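# Turn the wooden block in the up-turned hand to match

## Task

With only this right hand, rotate the wooden block that sits loose on the up-turned palm until its orientation in the hand matches the two goal pictures. The wrist camera, its post and the arm's last link count as part of the hand. The task fails if the block touches anything else or leaves the hand. To finish, keep the block still for a moment, resting in the palm or fingers and clear of the wrist, the camera and its post. The palm must face straight up, and no hand motor may read "moving" or "overload" or be building up toward a shutdown (a motor that was dead from the first reading is excused). Then declare that you are done. Nothing may be knocked or put off the table.

## Robot and tools

Robot: one six-joint arm (UR-style) carrying a sixteen-motor right hand: index, middle and ring fingers with four hinges each, plus a four-hinge thumb. There is a single arm, so every movement command is one 24-number row.

Frames. The scene frame has its origin on the table top under the arm base, +z up, +y to the left when looking along +x. Results report the hand point (a spot in front of the palm where a thumb-index-middle pinch would meet) as end_effector_position in metres and end_effector_quat_wxyz. The hand point has its own axes: +z runs along the straightened fingers toward the tips, +x runs across the palm away from the thumb, +y points out of the palm face (the palm surface sits at y = -0.062 m). Palm facing straight up means hand +y points along scene +z. A fixed mast near the wrist on the palm side (x +0.05 to +0.10, z -0.16 to -0.11, up to y = +0.06) can collide with the block. Only the fingertip rubber caps grip well.

The 24-number row, each value in [-1, 1], in this order: dx, dy, dz, rx, ry, rz, then index_mcp, index_abd, index_pip, index_dip, middle_mcp, middle_abd, middle_pip, middle_dip, ring_mcp, ring_abd, ring_pip, ring_dip, thumb_cmc, thumb_axl, thumb_mcp, thumb_ipl, current_limit, speed.
- dx..rz are an offset, not a pose: a shift of the hand point measured in its own axes from its pose in the most recent result that reported it (for a second call in the same reply, from where the robot is when it begins). 1.0 equals 0.6 m of travel or 180 degrees; rx, ry, rz form one rotation vector. Every row of an action counts from that same base, not from the row before. All zeros therefore means go back to the base pose, not stand still.
- The sixteen hand values are absolute goal angles, scaled linearly between each hinge's two stops. Finger mcp: +1 = -18 deg, -1 = +128 deg, straight at +0.75; lower values curl the finger toward the palm. Finger abd: -60 to +60 deg, straight at 0.00; lower swings the finger away from the thumb. pip: -29 to +108 deg, straight +0.58. dip: -21 to +117 deg, straight +0.70. thumb_cmc: -20 to +120 deg, straight (flat beside the palm) +0.71; lower brings the thumb round in front of the palm. thumb_axl: -27 to +140 deg, straight +0.68, rolls the thumb about its length. thumb_mcp (-69 to +109, straight +0.23) and thumb_ipl (-77 to +108, straight +0.17) bend the thumb: toward hand +z when axl is straight, and in the cmc swing direction when axl is near -0.40.
- current_limit maps -1..+1 to 0..550 mA (minimum 11 mA) for all motors; it also caps hinge speed, and well below 0 fingers may not lift. speed sets set-point speed as (speed+1)/2 of 5.9 rad/s. Both start at +0.4 and -0.6 and stay as last written.

Tools.
- execute_actions {"actions": [...], "pictures": bool}: an empty list just reports state; one action {"rows": [[24 numbers], ...], "steps": n} with up to 15 rows and n up to 15 steps of 1/30 s (default 15; the last row repeats to fill); or one wait {"steps": n} up to 300, counted from the previous result, so your reply time is included.
- move {"target": [24 numbers], "speed": m/s 0.002-0.5 (default 0.25; turning up to twice that in rad/s), "stop_force": N 9-40 optional}: straight path toward one offset target, 0.5 to 10 s long; hand values are sent at the start. stop_force halts the path when push against the motion exceeds it; not reliable if the move rotates. Omit it when backing off a contact.
- wait {"seconds": 0-10}: let the scene run.
- zoom_image {"camera": cam_high|cam_low|cam_wrist, "region": [x0,y0,x1,y1]} on the 504x504 image, at most 504 by 504.
- show_instructions: replays the goal pictures. read_manual: licence text only. finished_scene {"scene": 1 or 2}: ends the scene irreversibly and grades it.

Results. The state line gives pose and velocities; "Hand target" is where the controller is currently steering. Hand entries list one value per motor in row order: hand_goal (written goals), hand_measured (actual, same scale), hand_current_ma (positive pushes toward -1), hand_state (moving, goal, blocked, overload). Wrist force and torque are in hand-point axes, noisy (offset up to 4 N, noise up to 2.4 N, saturate near 50 N). "pose unreachable" or HELD mean the clearance check altered or dropped commands. A move adds a "move:" line: done, off_target, moving, held, contact or fault, plus limits such as paced or held, and distance to target. Per step, commands are clipped to 100 mm and 16 degrees from the measured pose, and arm motion trails commands by about 0.17 s.

Hazards. A motor at 495 mA or more accumulates time; after 5 s it shuts down for 10 s, so avoid squeezing hard for long. Joint torque at its load limit (wrist joints 24.9 N m, others 133) or any external force of 150 N stops the arm for 10 s and discards the rest of the call; hand commands during a stop are lost. Overheated arm motors (MOTOR HOT from 70 C, fault at 85 C) brake the arm. Keep the palm up and moves slow so the block does not roll off, hit the mast or touch the table; occasional pushes may nudge it.

Each tool is called after "Request:" in YAML: its name, and indented under it one key for each argument.

Reference images:

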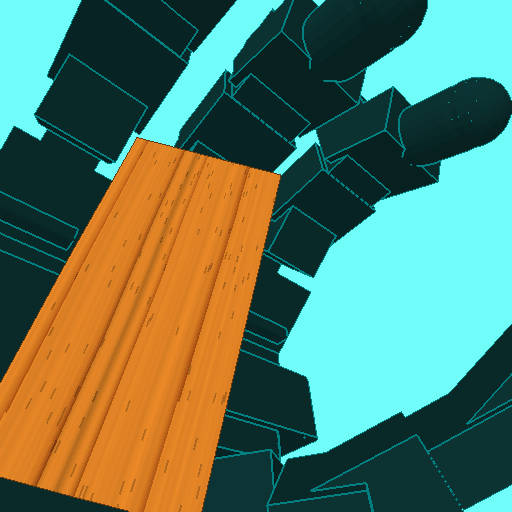

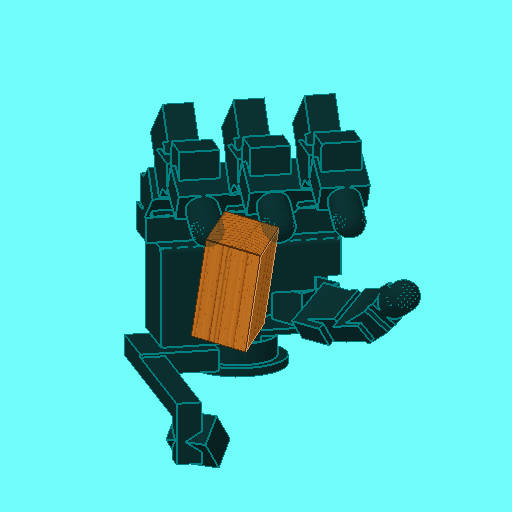

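## Session

Request:
execute_actions:
  actions: []

Scene clock: 0.00 s of 4800.00 s.
end_effector_position=(+0.6050, +0.0579, +0.4979) hand_goal=(+0.046, +0.000, -0.008, +0.280, +0.046, +0.000, -0.008, +0.280, +0.046, +0.000, -0.008, +0.280, -0.104, +0.266, +0.032, -0.018) hand_measured=(+0.062, +0.000, -0.006, +0.282, +0.064, +0.000, -0.006, +0.282, +0.062, +0.000, -0.006, +0.282, -0.092, +0.270, +0.034, -0.016) hand_current_ma=(+83, +0, +14, +13, +95, +0, +15, +12, +87, +0, +14, +12, +65, +25, +11, +11) hand_state=(goal, goal, goal, goal, goal, goal, goal, goal, goal, goal, goal, goal, goal, goal, goal, goal) hand_current_limit=0.40 hand_speed=-0.60 end_effector_quat_wxyz=(+0.497, +0.474, +0.524, +0.504) end_effector_velocity=(-0.000, +0.000, +0.000) end_effector_angular_velocity=(-0.001, -0.001, +0.000)
Joint positions: [-0.141 -1.174  2.234 -4.202 -1.323 -0.043]
Joint velocities: [ 0.    -0.     0.    -0.001 -0.    -0.001]
Motor temperatures (°C, as the motors report them): [29 28 28 36 35 33]
Wrist force (N, on the end effector, along its own x y z axes, offset not removed): no reading
Wrist torque (N m, same axes, about the end effector's origin, offset not removed): no reading
Hand target: +0.605, +0.058, +0.498; +0.497, +0.474, +0.524, +0.504

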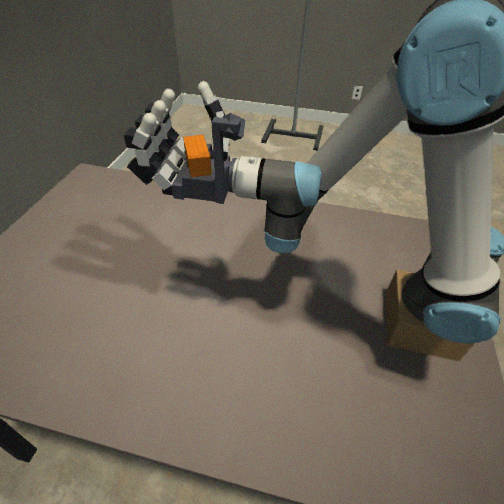

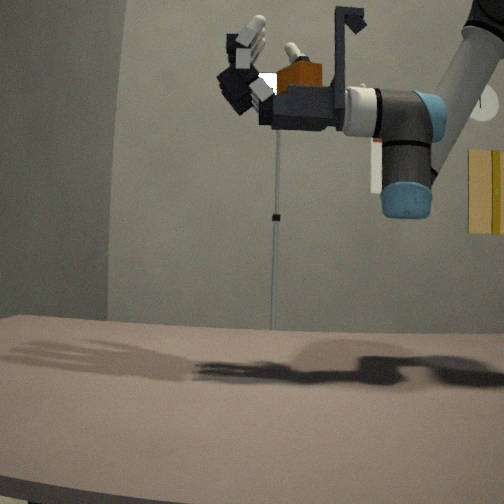

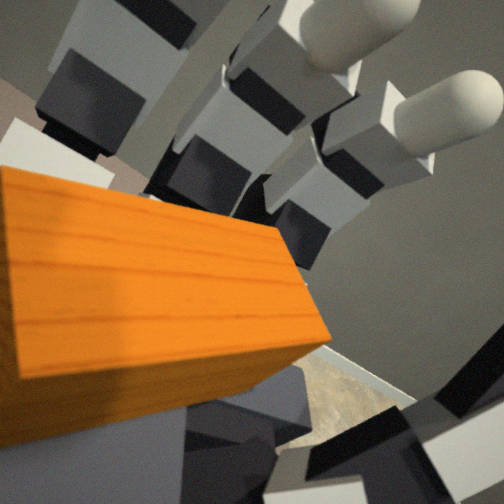

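Request:
zoom_image:
  camera: "cam_high"
  region: [110,70,270,230]

Request:
move:
  target: [0,0,0,0,0,0,0.5,0,0,0.28,0.5,0,0,0.28,-0.55,0,0.3,0.5,-0.104,0.266,0.032,-0.018,0.4,-0.8]

Request:
zoom_image:
  camera: "cam_high"
  region: [110,70,270,230]

Region (110, 70, 270, 230) of cam_high's 504x504 image, scaled by 3.150, with more detail than that image has.

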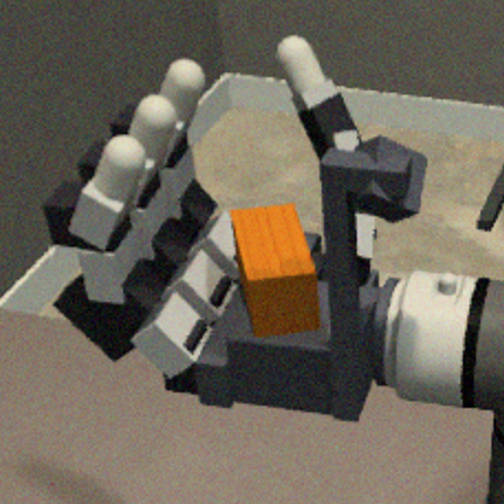

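Scene clock: 9.80 s of 4800.00 s.
end_effector_position=(+0.6050, +0.0579, +0.4979) hand_goal=(+0.500, +0.000, +0.000, +0.280, +0.500, +0.000, +0.000, +0.280, -0.550, +0.000, +0.300, +0.500, -0.104, +0.266, +0.032, -0.018) hand_measured=(+0.508, +0.000, +0.000, +0.282, +0.510, +0.000, -0.002, +0.282, -0.548, +0.000, +0.296, +0.496, -0.092, +0.270, +0.034, -0.016) hand_current_ma=(+43, +0, -5, +13, +49, +0, -5, +12, +9, +0, -15, -16, +65, +25, +11, +11) hand_state=(goal, goal, goal, goal, goal, goal, goal, goal, goal, goal, goal, goal, goal, goal, goal, goal) hand_current_limit=0.40 hand_speed=-0.80 end_effector_quat_wxyz=(+0.497, +0.474, +0.524, +0.504) end_effector_velocity=(+0.000, +0.000, -0.000) end_effector_angular_velocity=(+0.000, +0.000, +0.001)
Joint positions: [-0.141 -1.174  2.234 -4.202 -1.323 -0.043]
Joint velocities: [ 0.001  0.    -0.001  0.001 -0.     0.   ]
Motor temperatures (°C, as the motors report them): [29 28 28 36 35 33]
Wrist force (N, on the end effector, along its own x y z axes, offset not removed): [-2.5 -1.2 -0.2]
Wrist torque (N m, same axes, about the end effector's origin, offset not removed): [-0.23 0.09 -0.11]
Hand target: +0.605, +0.058, +0.498; +0.497, +0.474, +0.524, +0.504
Off the commanded pose: 0.000 m, 0 deg.
After step 90, 5.23 s passed at rest.
move: done

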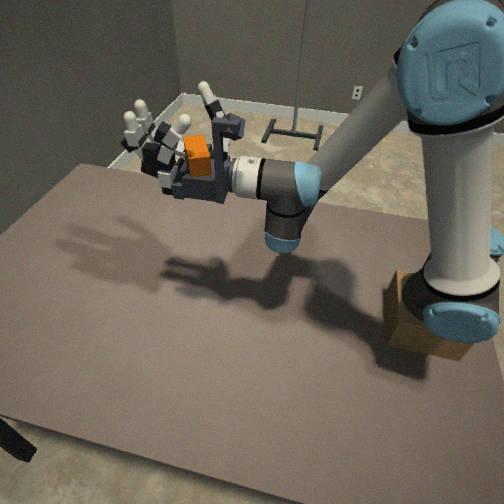

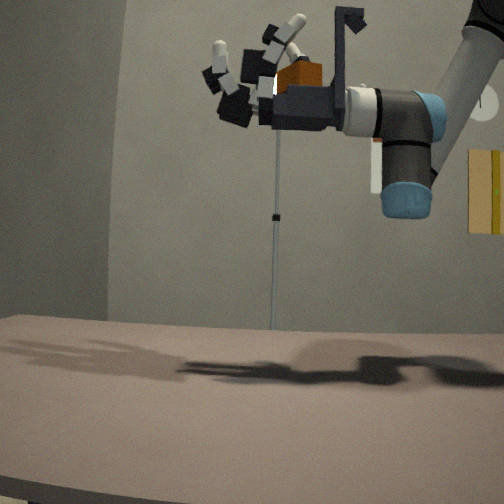

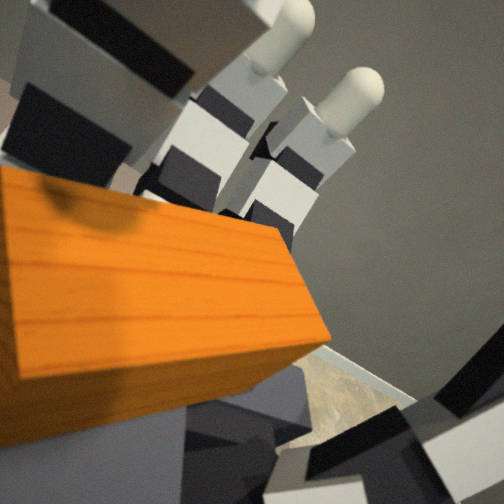

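Region (110, 70, 270, 230) of cam_high's 504x504 image, scaled by 3.150, with more detail than that image has.

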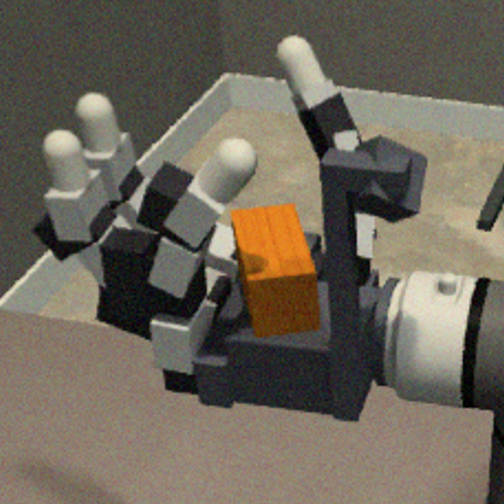

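Request:
move:
  target: [0,0,0,0,0,0,0.7,0,0,0.28,0.7,0,0,0.28,-0.85,0.3,0.58,0.6,-0.85,0.68,0.4,0.17,0.4,-0.75]

Request:
move:
  target: [0,0,0,0,0,0,0.7,0,0,0.28,0.7,0,0,0.28,-0.85,0.3,0.58,0.6,-0.85,0.68,-0.3,0.17,0.4,-0.8]

Request:
zoom_image:
  camera: "cam_high"
  region: [110,70,270,230]

Scene clock: 21.87 s of 4800.00 s.
end_effector_position=(+0.6050, +0.0579, +0.4979) hand_goal=(+0.700, +0.000, +0.000, +0.280, +0.700, +0.000, +0.000, +0.280, -0.850, +0.300, +0.580, +0.600, -0.850, +0.680, +0.400, +0.170) hand_measured=(+0.708, +0.000, +0.000, +0.282, +0.710, +0.000, +0.000, +0.282, -0.846, +0.296, +0.578, +0.596, -0.852, +0.678, +0.400, +0.168) hand_current_ma=(+47, +0, -1, +13, +54, +0, -2, +12, +25, -19, -12, -17, -8, -10, -4, -11) hand_state=(goal, goal, goal, goal, goal, goal, goal, goal, goal, goal, goal, goal, goal, goal, goal, goal) hand_current_limit=0.40 hand_speed=-0.75 end_effector_quat_wxyz=(+0.497, +0.474, +0.524, +0.504) end_effector_velocity=(+0.000, -0.000, -0.000) end_effector_angular_velocity=(+0.000, +0.002, -0.000)
Joint positions: [-0.141 -1.174  2.234 -4.202 -1.323 -0.043]
Joint velocities: [-0.    -0.     0.     0.001  0.    -0.   ]
Motor temperatures (°C, as the motors report them): [29 28 28 36 35 33]
Wrist force (N, on the end effector, along its own x y z axes, offset not removed): [-2.3 -0.4 -0.5]
Wrist torque (N m, same axes, about the end effector's origin, offset not removed): [-0.13 0.09 -0.08]
Hand target: +0.605, +0.058, +0.498; +0.497, +0.474, +0.524, +0.504
Off the commanded pose: 0.000 m, 0 deg.
After step 90, 7.57 s passed at rest.
move: done

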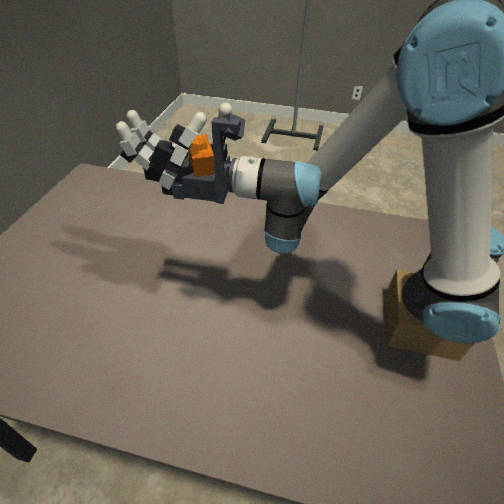

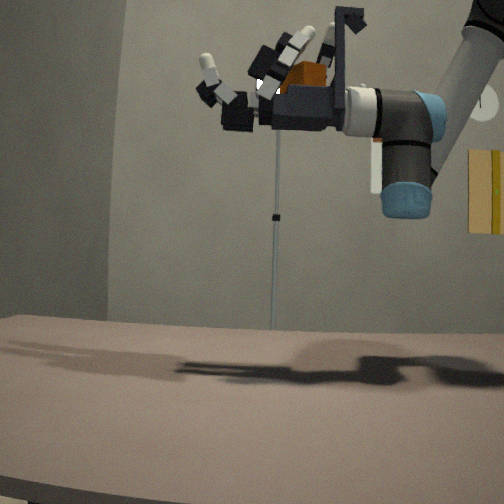

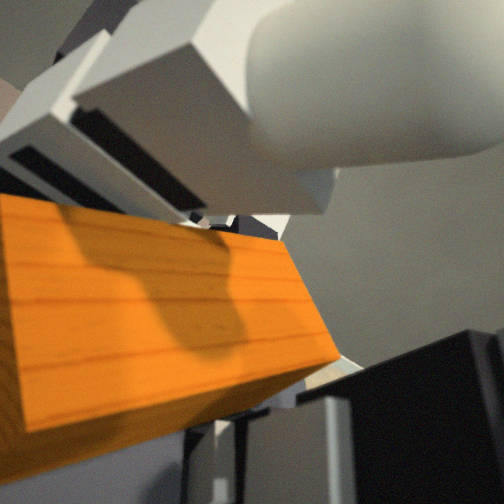

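Scene clock: 22.83 s of 4800.00 s.
end_effector_position=(+0.6050, +0.0579, +0.4979) hand_goal=(+0.700, +0.000, +0.000, +0.280, +0.700, +0.000, +0.000, +0.280, -0.850, +0.300, +0.580, +0.600, -0.850, +0.680, -0.300, +0.170) hand_measured=(+0.708, +0.000, +0.000, +0.282, +0.710, +0.000, +0.000, +0.282, -0.836, +0.314, +0.590, +0.602, -0.838, +0.678, +0.190, +0.180) hand_current_ma=(+47, +0, -1, +13, +54, +0, -2, +12, +79, +59, +47, +11, +65, -10, +384, +72) hand_state=(goal, goal, goal, goal, goal, goal, goal, goal, goal, goal, goal, goal, goal, goal, blocked, goal) hand_current_limit=0.40 hand_speed=-0.80 end_effector_quat_wxyz=(+0.497, +0.474, +0.524, +0.504) end_effector_velocity=(-0.000, +0.000, -0.000) end_effector_angular_velocity=(+0.000, +0.001, +0.000)
Joint positions: [-0.141 -1.174  2.234 -4.202 -1.323 -0.043]
Joint velocities: [-0.    -0.001  0.002 -0.     0.     0.   ]
Motor temperatures (°C, as the motors report them): [29 28 28 36 35 33]
Wrist force (N, on the end effector, along its own x y z axes, offset not removed): [-1.3 -1.7 -0.9]
Wrist torque (N m, same axes, about the end effector's origin, offset not removed): [-0.26 0.00 -0.15]
Hand target: +0.605, +0.058, +0.498; +0.497, +0.474, +0.524, +0.504
Off the commanded pose: 0.000 m, 0 deg.
move: done

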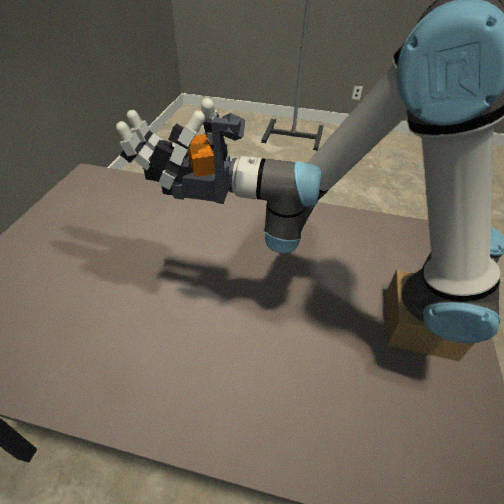

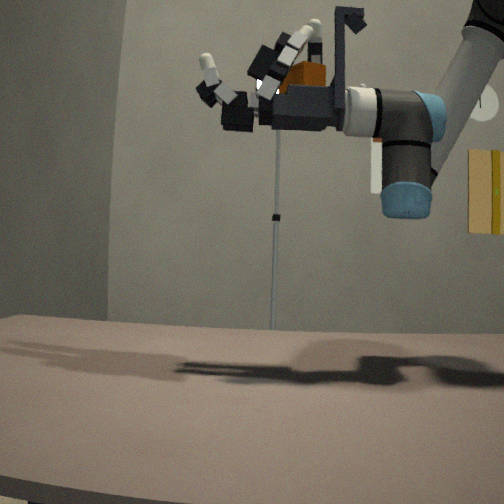

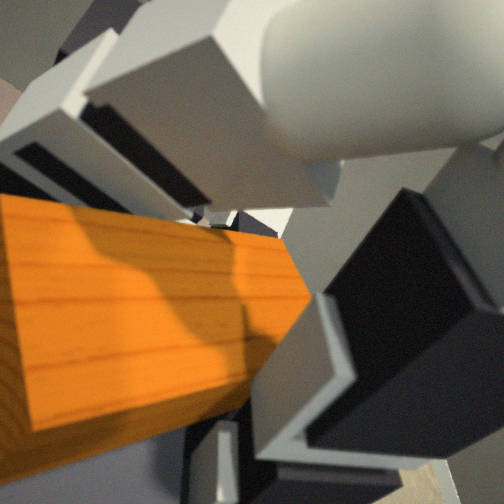

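Region (110, 70, 270, 230) of cam_high's 504x504 image, scaled by 3.150, with more detail than that image has.

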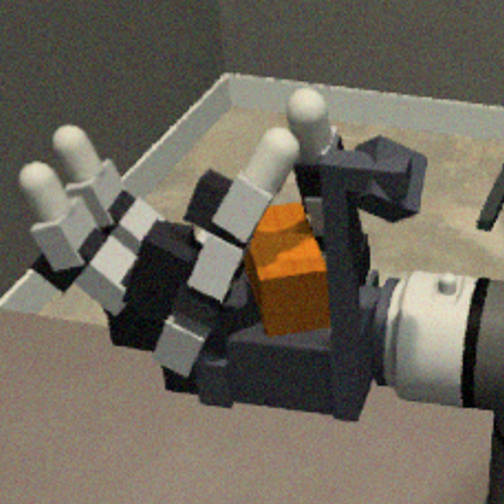

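Thumb hit the ring finger.

Request:
move:
  target: [0,0,0,0,0,0,0.7,0,0,0.28,0.7,0,0,0.28,-1,0,0.7,0.9,-0.7,0.68,-0.4,0.5,0.4,-0.8]

Request:
zoom_image:
  camera: "cam_high"
  region: [110,70,270,230]

Scene clock: 28.03 s of 4800.00 s.
end_effector_position=(+0.6050, +0.0579, +0.4979) hand_goal=(+0.700, +0.000, +0.000, +0.280, +0.700, +0.000, +0.000, +0.280, -1.000, +0.000, +0.700, +0.900, -0.700, +0.680, -0.400, +0.500) hand_measured=(+0.708, +0.000, +0.000, +0.282, +0.710, +0.000, +0.000, +0.282, -1.000, -0.002, +0.696, +0.896, -0.696, +0.680, -0.402, +0.498) hand_current_ma=(+48, +0, -1, +13, +55, +0, -1, +12, +0, -8, -16, -16, +19, -2, -8, -16) hand_state=(goal, goal, goal, goal, goal, goal, goal, goal, goal, goal, goal, goal, goal, goal, goal, goal) hand_current_limit=0.40 hand_speed=-0.80 end_effector_quat_wxyz=(+0.497, +0.474, +0.524, +0.504) end_effector_velocity=(-0.000, +0.001, -0.000) end_effector_angular_velocity=(+0.000, +0.000, +0.001)
Joint positions: [-0.141 -1.174  2.234 -4.202 -1.323 -0.043]
Joint velocities: [ 0.001  0.     0.    -0.     0.     0.   ]
Motor temperatures (°C, as the motors report them): [29 28 28 36 35 33]
Wrist force (N, on the end effector, along its own x y z axes, offset not removed): [-2.6 -1.7 -0.6]
Wrist torque (N m, same axes, about the end effector's origin, offset not removed): [-0.33 0.19 -0.18]
Hand target: +0.605, +0.058, +0.498; +0.497, +0.474, +0.524, +0.504
Off the commanded pose: 0.000 m, 0 deg.
After step 90, 0.47 s passed at rest.
move: done

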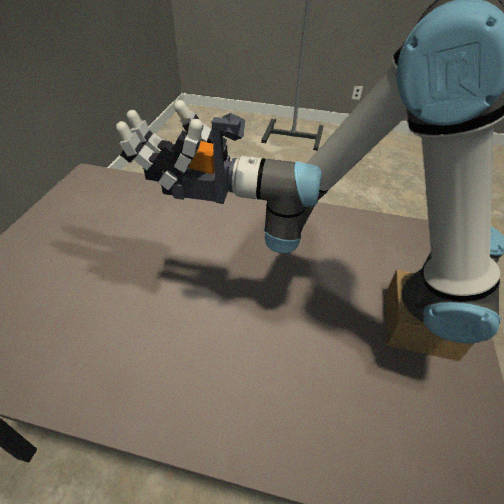

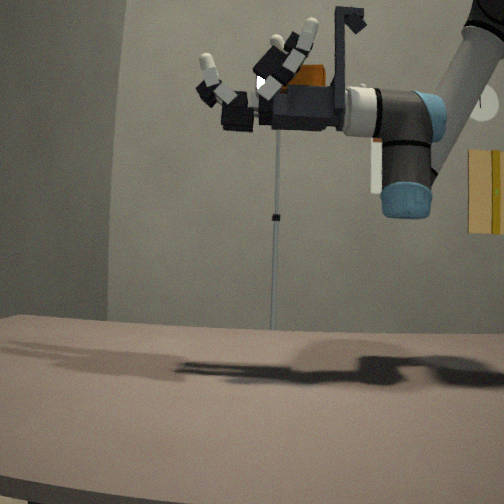

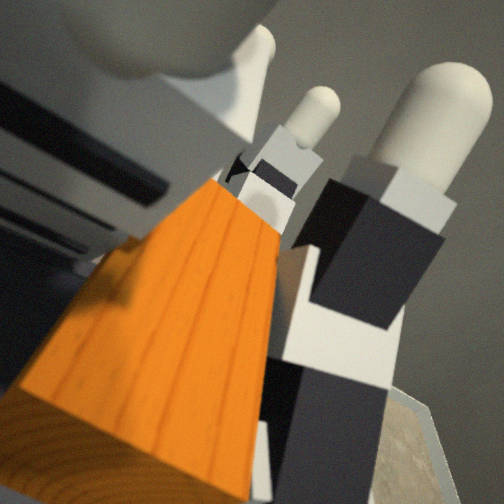

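Region (110, 70, 270, 230) of cam_high's 504x504 image, scaled by 3.150, with more detail than that image has.

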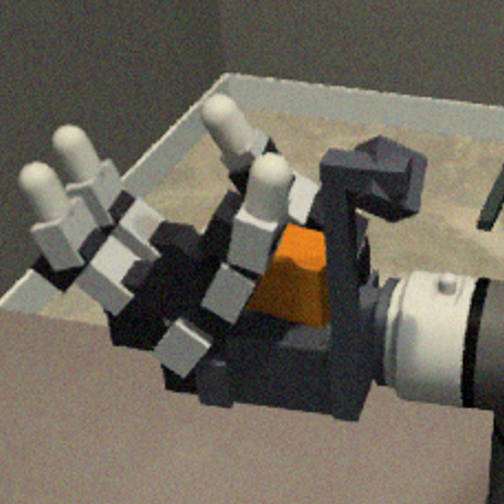

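Request:
move:
  target: [0,0,0,0,0,0,0.7,0,0,0.28,0.7,0,0,0.28,-0.6,-0.2,0.7,0.9,-1,0.68,-0.75,0.17,0.4,-0.8]

Request:
move:
  target: [0,0,0,0,0,0,0.7,0,0,0.28,0.3,0,0.3,0.28,0.6,-0.2,0,0.3,-1,0.68,-0.75,0.17,0.4,-0.8]

Request:
zoom_image:
  camera: "cam_high"
  region: [110,70,270,230]

Scene clock: 51.53 s of 4800.00 s.
end_effector_position=(+0.6050, +0.0579, +0.4979) hand_goal=(+0.700, +0.000, +0.000, +0.280, +0.700, +0.000, +0.000, +0.280, -0.600, -0.200, +0.700, +0.900, -1.000, +0.680, -0.750, +0.170) hand_measured=(+0.708, +0.000, +0.000, +0.282, +0.710, +0.000, +0.000, +0.282, -0.604, -0.202, +0.698, +0.898, -0.952, +0.704, -0.754, +0.170) hand_current_ma=(+48, +0, -1, +13, +55, +0, -1, +12, -23, -5, -12, -13, +259, +159, -31, +4) hand_state=(goal, goal, goal, goal, goal, goal, goal, goal, goal, goal, goal, goal, blocked, blocked, goal, goal) hand_current_limit=0.40 hand_speed=-0.80 end_effector_quat_wxyz=(+0.497, +0.474, +0.524, +0.504) end_effector_velocity=(-0.000, -0.001, -0.000) end_effector_angular_velocity=(+0.000, +0.001, -0.001)
Joint positions: [-0.141 -1.174  2.234 -4.202 -1.323 -0.043]
Joint velocities: [-0.001 -0.     0.002 -0.     0.    -0.   ]
Motor temperatures (°C, as the motors report them): [29 28 28 36 35 33]
Wrist force (N, on the end effector, along its own x y z axes, offset not removed): [-1.4 -0.9 -0.3]
Wrist torque (N m, same axes, about the end effector's origin, offset not removed): [-0.11 0.03 -0.05]
Hand target: +0.605, +0.058, +0.498; +0.497, +0.474, +0.524, +0.504
Off the commanded pose: 0.000 m, 0 deg.
After step 90, 19.30 s passed at rest.
move: done

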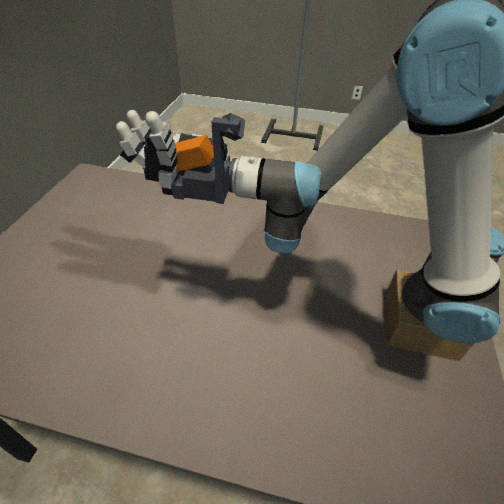

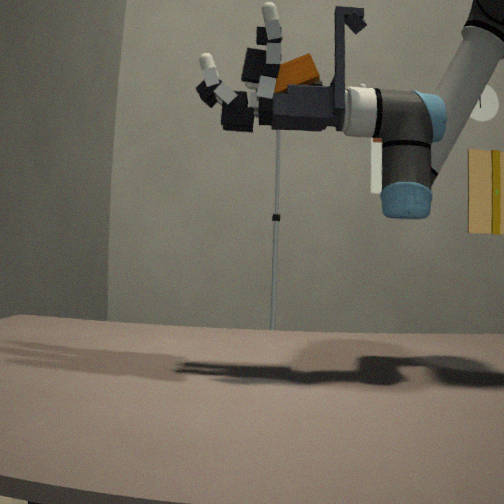

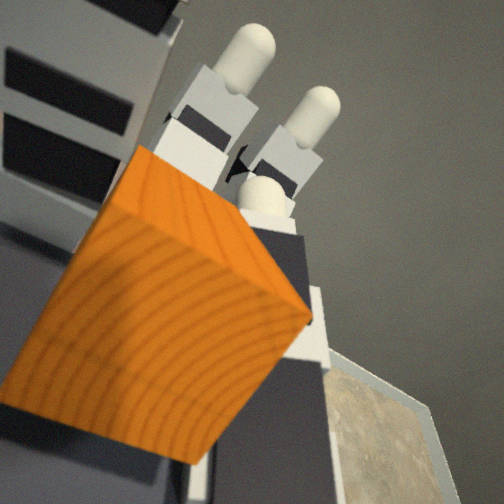

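Scene clock: 54.40 s of 4800.00 s.
end_effector_position=(+0.6050, +0.0579, +0.4979) hand_goal=(+0.700, +0.000, +0.000, +0.280, +0.300, +0.000, +0.300, +0.280, +0.600, -0.200, +0.000, +0.300, -1.000, +0.680, -0.750, +0.170) hand_measured=(+0.708, +0.000, +0.000, +0.282, +0.326, +0.000, +0.300, +0.282, +0.608, -0.202, +0.004, +0.302, -0.994, +0.688, -0.756, +0.170) hand_current_ma=(+48, +0, -1, +13, +138, +0, -3, +12, +45, -5, +17, +13, +32, +56, -35, -2) hand_state=(goal, goal, goal, goal, blocked, goal, goal, goal, goal, goal, goal, goal, goal, goal, goal, goal) hand_current_limit=0.40 hand_speed=-0.80 end_effector_quat_wxyz=(+0.497, +0.474, +0.524, +0.504) end_effector_velocity=(-0.001, +0.001, -0.001) end_effector_angular_velocity=(+0.000, +0.001, +0.001)
Joint positions: [-0.141 -1.174  2.234 -4.202 -1.323 -0.043]
Joint velocities: [ 0.001 -0.     0.002 -0.001  0.    -0.   ]
Motor temperatures (°C, as the motors report them): [29 28 28 36 35 33]
Wrist force (N, on the end effector, along its own x y z axes, offset not removed): [-0.6 -2.6 -0.2]
Wrist torque (N m, same axes, about the end effector's origin, offset not removed): [-0.25 -0.06 0.00]
Hand target: +0.605, +0.058, +0.498; +0.497, +0.474, +0.524, +0.504
Off the commanded pose: 0.000 m, 0 deg.
move: done

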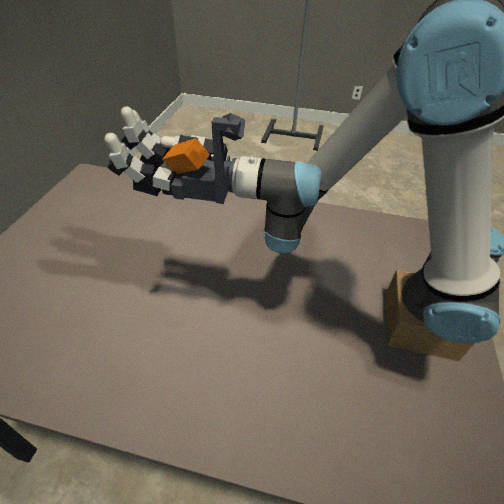

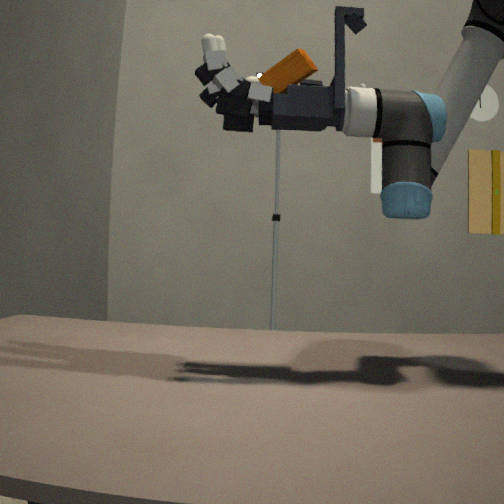

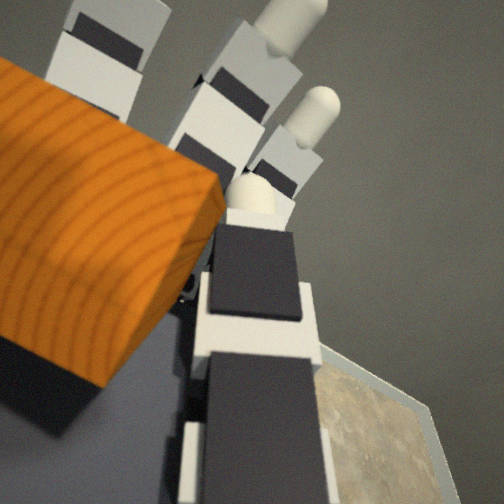

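Region (110, 70, 270, 230) of cam_high's 504x504 image, scaled by 3.150, with more detail than that image has.

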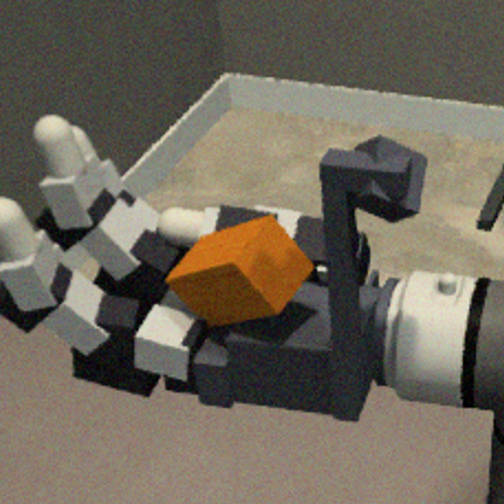

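Request:
move:
  target: [0,0,0,-0.08,0,0,0.7,0,0,0.28,0.7,0,0.2,0.28,0.6,0,0,0.3,-0.7,0.68,-0.75,0.17,0.4,-0.8]
  speed: 0.06

Request:
zoom_image:
  camera: "cam_high"
  region: [100,70,260,230]

Scene clock: 60.73 s of 4800.00 s.
end_effector_position=(+0.6051, +0.0579, +0.4980) hand_goal=(+0.700, +0.000, +0.000, +0.280, +0.700, +0.000, +0.200, +0.280, +0.600, +0.000, +0.000, +0.300, -0.700, +0.680, -0.750, +0.170) hand_measured=(+0.708, +0.000, +0.000, +0.282, +0.710, +0.000, +0.208, +0.282, +0.608, -0.004, +0.004, +0.302, -0.704, +0.680, -0.756, +0.170) hand_current_ma=(+48, +0, -1, +13, +56, +0, +40, +12, +48, -18, +17, +13, -20, -2, -35, -2) hand_state=(goal, goal, goal, goal, goal, goal, goal, goal, goal, goal, goal, goal, goal, goal, goal, goal) hand_current_limit=0.40 hand_speed=-0.80 end_effector_quat_wxyz=(+0.551, +0.409, +0.458, +0.565) end_effector_velocity=(+0.000, -0.000, -0.000) end_effector_angular_velocity=(+0.001, -0.015, +0.001)
Joint positions: [-0.129 -0.975  2.091 -4.515 -1.331  0.018]
Joint velocities: [ 0.001  0.011 -0.011 -0.016 -0.001  0.004]
Motor temperatures (°C, as the motors report them): [29 28 28 36 35 33]
Wrist force (N, on the end effector, along its own x y z axes, offset not removed): [-3.1 -1.2 -1.9]
Wrist torque (N m, same axes, about the end effector's origin, offset not removed): [0.00 0.31 -0.13]
Hand target: +0.605, +0.058, +0.498; +0.552, +0.408, +0.457, +0.566
Off the commanded pose: 0.000 m, 0 deg.
After step 90, 0.90 s passed at rest.
move: done

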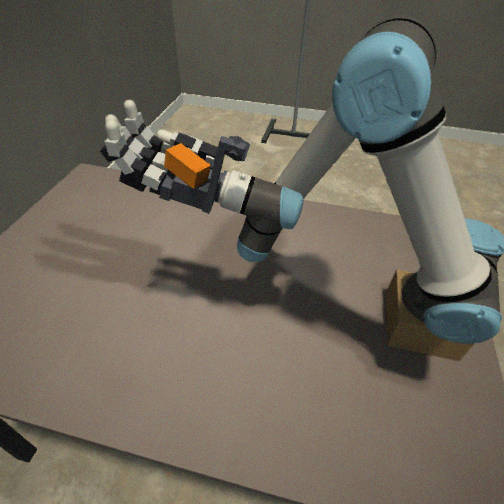

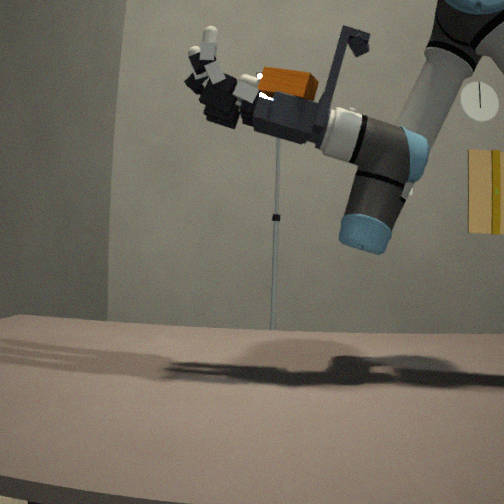

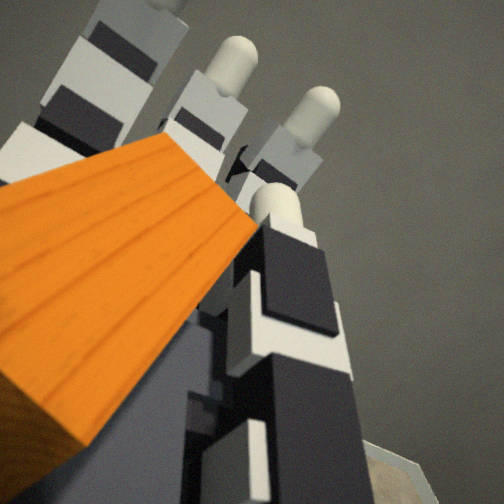

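Region (100, 70, 260, 230) of cam_high's 504x504 image, scaled by 3.150, with more detail than that image has.

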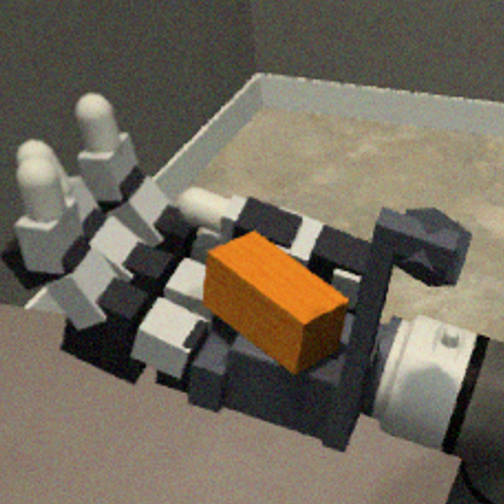

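Request:
move:
  target: [0,0,0,0.04,0,0.12,0.7,0,0,0.28,0.7,0,0.2,0.28,0.6,0,0,0.3,-0.7,0.55,-0.75,0.17,0.4,-0.9]
  speed: 0.08

Request:
zoom_image:
  camera: "cam_high"
  region: [100,70,260,230]

Scene clock: 68.90 s of 4800.00 s.
end_effector_position=(+0.6050, +0.0579, +0.4978) hand_goal=(+0.700, +0.000, +0.000, +0.280, +0.700, +0.000, +0.200, +0.280, +0.600, +0.000, +0.000, +0.300, -0.700, +0.550, -0.750, +0.170) hand_measured=(+0.708, +0.000, +0.000, +0.282, +0.710, +0.000, +0.208, +0.282, +0.608, -0.002, +0.004, +0.302, -0.702, +0.552, -0.756, +0.170) hand_current_ma=(+48, +0, -1, +13, +56, +0, +40, +12, +48, -8, +17, +13, -12, +15, -35, -2) hand_state=(goal, goal, goal, goal, goal, goal, goal, goal, goal, goal, goal, goal, goal, goal, goal, goal) hand_current_limit=0.40 hand_speed=-0.90 end_effector_quat_wxyz=(+0.410, +0.520, +0.408, +0.628) end_effector_velocity=(-0.000, +0.000, -0.000) end_effector_angular_velocity=(+0.014, +0.007, +0.004)
Joint positions: [-0.072 -1.099  2.166 -4.338 -1.365  0.355]
Joint velocities: [ 0.001 -0.006  0.003  0.008  0.001  0.013]
Motor temperatures (°C, as the motors report them): [29 28 28 36 35 33]
Wrist force (N, on the end effector, along its own x y z axes, offset not removed): [-1.6 -0.7 -1.1]
Wrist torque (N m, same axes, about the end effector's origin, offset not removed): [0.02 0.09 -0.06]
Hand target: +0.605, +0.058, +0.498; +0.409, +0.521, +0.408, +0.629
Off the commanded pose: 0.000 m, 0 deg.
After step 90, 2.30 s passed at rest.
move: done

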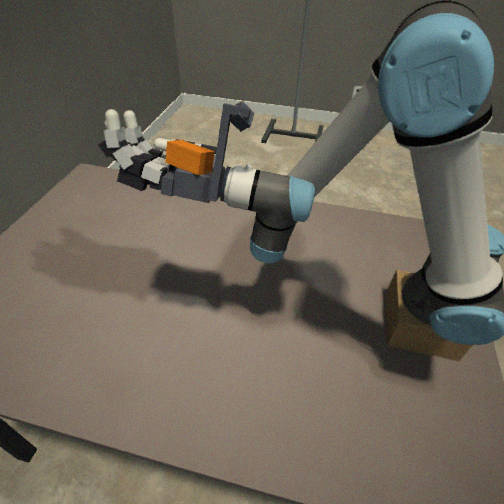

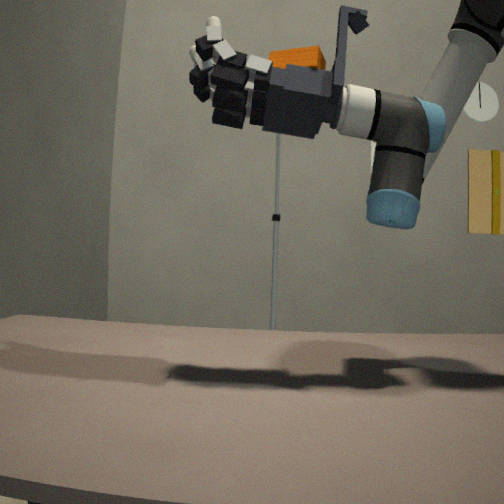

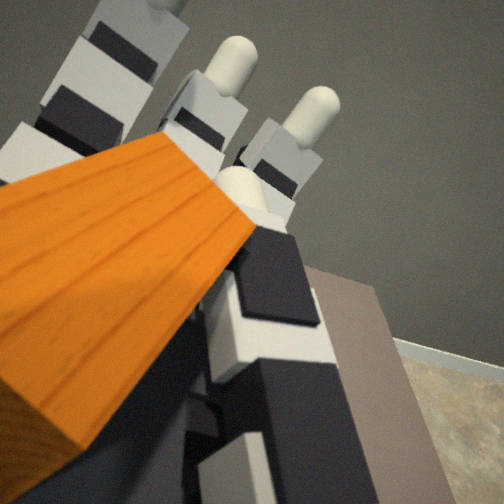

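Region (100, 70, 260, 230) of cam_high's 504x504 image, scaled by 3.150, with more detail than that image has.

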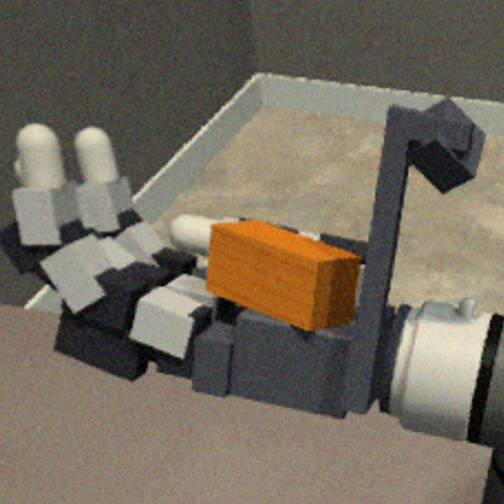

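Request:
move:
  target: [0,0,0,0,0,0.04,0.7,0,0,0.28,0.7,0,0.2,0.28,0.6,0,0,0.3,-0.7,0.36,-0.7,0.17,0.4,-0.9]
  speed: 0.08

Scene clock: 75.43 s of 4800.00 s.
end_effector_position=(+0.6050, +0.0580, +0.4978) hand_goal=(+0.700, +0.000, +0.000, +0.280, +0.700, +0.000, +0.200, +0.280, +0.600, +0.000, +0.000, +0.300, -0.700, +0.360, -0.700, +0.170) hand_measured=(+0.708, +0.000, +0.000, +0.282, +0.710, +0.000, +0.208, +0.282, +0.608, -0.002, +0.004, +0.302, -0.702, +0.370, -0.714, +0.170) hand_current_ma=(+48, +0, -1, +13, +56, +0, +40, +12, +48, -5, +17, +13, -8, +63, -92, -2) hand_state=(goal, goal, goal, goal, goal, goal, goal, goal, goal, goal, goal, goal, goal, goal, goal, goal) hand_current_limit=0.40 hand_speed=-0.90 end_effector_quat_wxyz=(+0.371, +0.544, +0.375, +0.653) end_effector_velocity=(-0.000, -0.000, +0.001) end_effector_angular_velocity=(+0.015, +0.000, +0.002)
Joint positions: [-0.049 -1.115  2.163 -4.319 -1.387  0.475]
Joint velocities: [ 0.002 -0.003 -0.001  0.002 -0.003  0.015]
Motor temperatures (°C, as the motors report them): [29 28 28 36 35 33]
Wrist force (N, on the end effector, along its own x y z axes, offset not removed): [-3.0 -0.6 -1.1]
Wrist torque (N m, same axes, about the end effector's origin, offset not removed): [-0.01 0.28 -0.05]
Hand target: +0.605, +0.058, +0.498; +0.370, +0.545, +0.374, +0.653
Off the commanded pose: 0.000 m, 0 deg.
After step 90, 2.37 s passed at rest.
move: done

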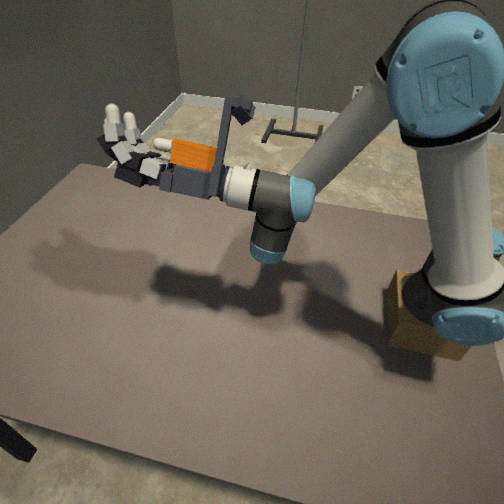

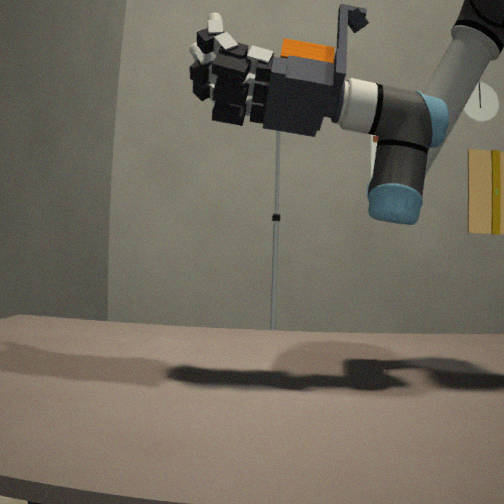

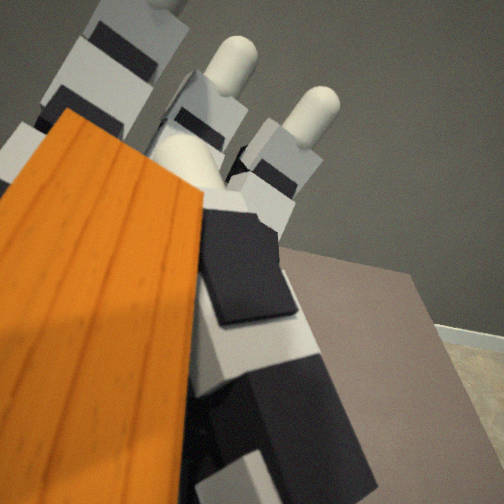

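Request:
move:
  target: [0,0,0,0.042,0,-0.142,0.7,0.5,0,0.28,0.9,0.5,0.5,0.28,0.6,0.6,-0.9,0,-0.7,0.45,-0.8,0.17,0.4,-0.7]
  speed: 0.1

Request:
move:
  target: [0,0,0,0,0,0,0.7,0.5,0,0.28,0.9,0.5,0.5,0.28,-0.07,0.6,-0.9,0,-0.7,0.45,-0.8,0.17,0.4,-0.8]

Request:
zoom_image:
  camera: "cam_high"
  region: [100,70,260,230]

Scene clock: 88.80 s of 4800.00 s.
end_effector_position=(+0.6049, +0.0579, +0.4978) hand_goal=(+0.700, +0.500, +0.000, +0.280, +0.900, +0.500, +0.500, +0.280, +0.600, +0.600, -0.900, +0.000, -0.700, +0.450, -0.800, +0.170) hand_measured=(+0.708, +0.498, +0.000, +0.282, +0.910, +0.498, +0.500, +0.282, +0.608, +0.598, -0.898, +0.002, -0.702, +0.450, -0.804, +0.170) hand_current_ma=(+48, -6, -1, +13, +53, -8, +3, +12, +48, -11, +8, +11, -8, +1, -23, -2) hand_state=(goal, goal, goal, goal, goal, goal, goal, goal, goal, goal, goal, goal, goal, goal, goal, goal) hand_current_limit=0.40 hand_speed=-0.70 end_effector_quat_wxyz=(+0.469, +0.472, +0.527, +0.529) end_effector_velocity=(+0.000, -0.000, +0.001) end_effector_angular_velocity=(-0.015, +0.002, -0.000)
Joint positions: [-0.167 -1.18   2.239 -4.2   -1.239  0.005]
Joint velocities: [-0.004 -0.004  0.001  0.006  0.004 -0.016]
Motor temperatures (°C, as the motors report them): [29 28 28 36 35 33]
Wrist force (N, on the end effector, along its own x y z axes, offset not removed): [-1.9 0.3 -0.7]
Wrist torque (N m, same axes, about the end effector's origin, offset not removed): [0.04 0.09 0.00]
Hand target: +0.605, +0.058, +0.498; +0.469, +0.471, +0.528, +0.529
Off the commanded pose: 0.000 m, 0 deg.
After step 90, 7.60 s passed at rest.
move: done

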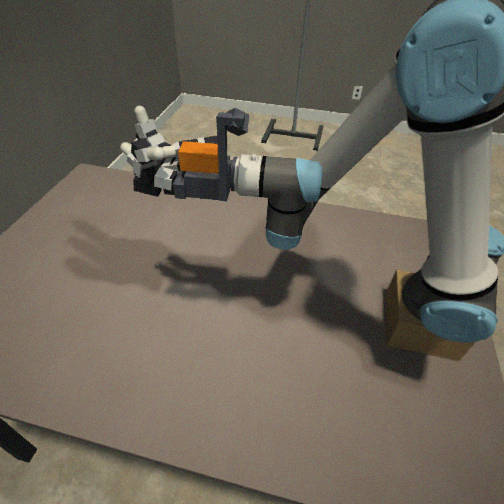

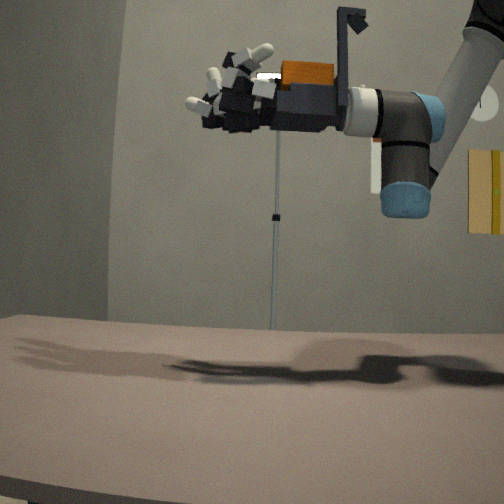

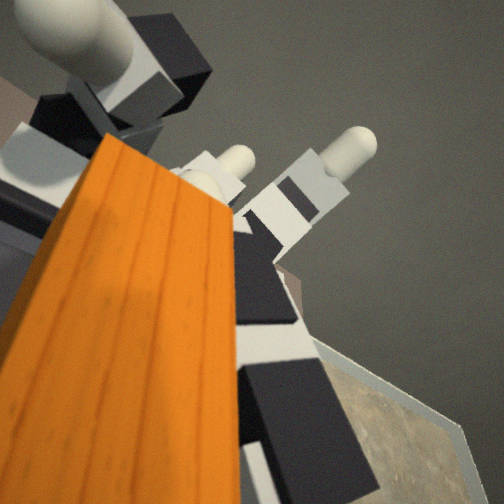

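Scene clock: 90.17 s of 4800.00 s.
end_effector_position=(+0.6049, +0.0579, +0.4978) hand_goal=(+0.700, +0.500, +0.000, +0.280, +0.900, +0.500, +0.500, +0.280, -0.070, +0.600, -0.900, +0.000, -0.700, +0.450, -0.800, +0.170) hand_measured=(+0.708, +0.498, +0.000, +0.282, +0.910, +0.498, +0.500, +0.282, +0.114, +0.598, -0.894, +0.002, -0.702, +0.450, -0.804, +0.170) hand_current_ma=(+48, -6, -1, +13, +53, -8, +3, +12, +385, -11, +30, +11, -8, +1, -23, -2) hand_state=(goal, goal, goal, goal, goal, goal, goal, goal, blocked, goal, goal, goal, goal, goal, goal, goal) hand_current_limit=0.40 hand_speed=-0.80 end_effector_quat_wxyz=(+0.469, +0.472, +0.527, +0.529) end_effector_velocity=(+0.000, +0.001, -0.000) end_effector_angular_velocity=(-0.000, +0.001, +0.001)
Joint positions: [-0.167 -1.18   2.239 -4.2   -1.239  0.005]
Joint velocities: [ 0.001  0.001 -0.     0.     0.    -0.   ]
Motor temperatures (°C, as the motors report them): [29 28 28 36 35 33]
Wrist force (N, on the end effector, along its own x y z axes, offset not removed): [-1.7 -1.5 -1.0]
Wrist torque (N m, same axes, about the end effector's origin, offset not removed): [-0.15 0.05 -0.06]
Hand target: +0.605, +0.058, +0.498; +0.469, +0.472, +0.527, +0.529
Off the commanded pose: 0.000 m, 0 deg.
move: done

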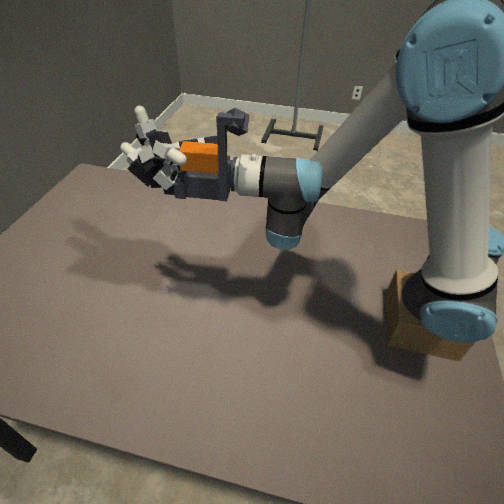

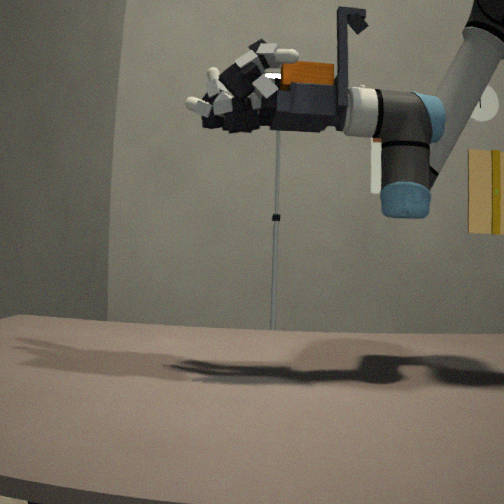

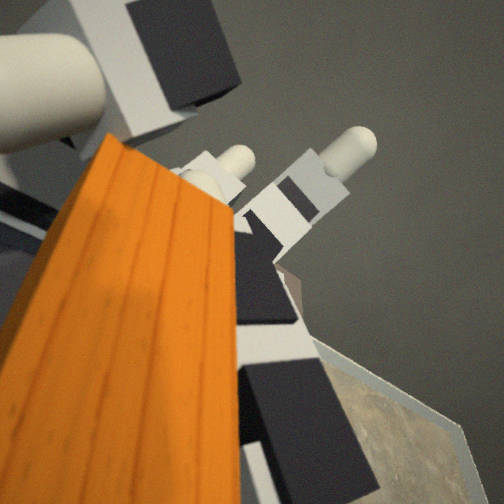

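Region (100, 70, 260, 230) of cam_high's 504x504 image, scaled by 3.150, with more detail than that image has.

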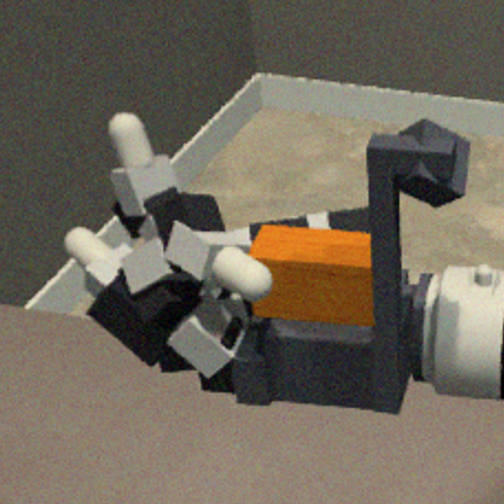

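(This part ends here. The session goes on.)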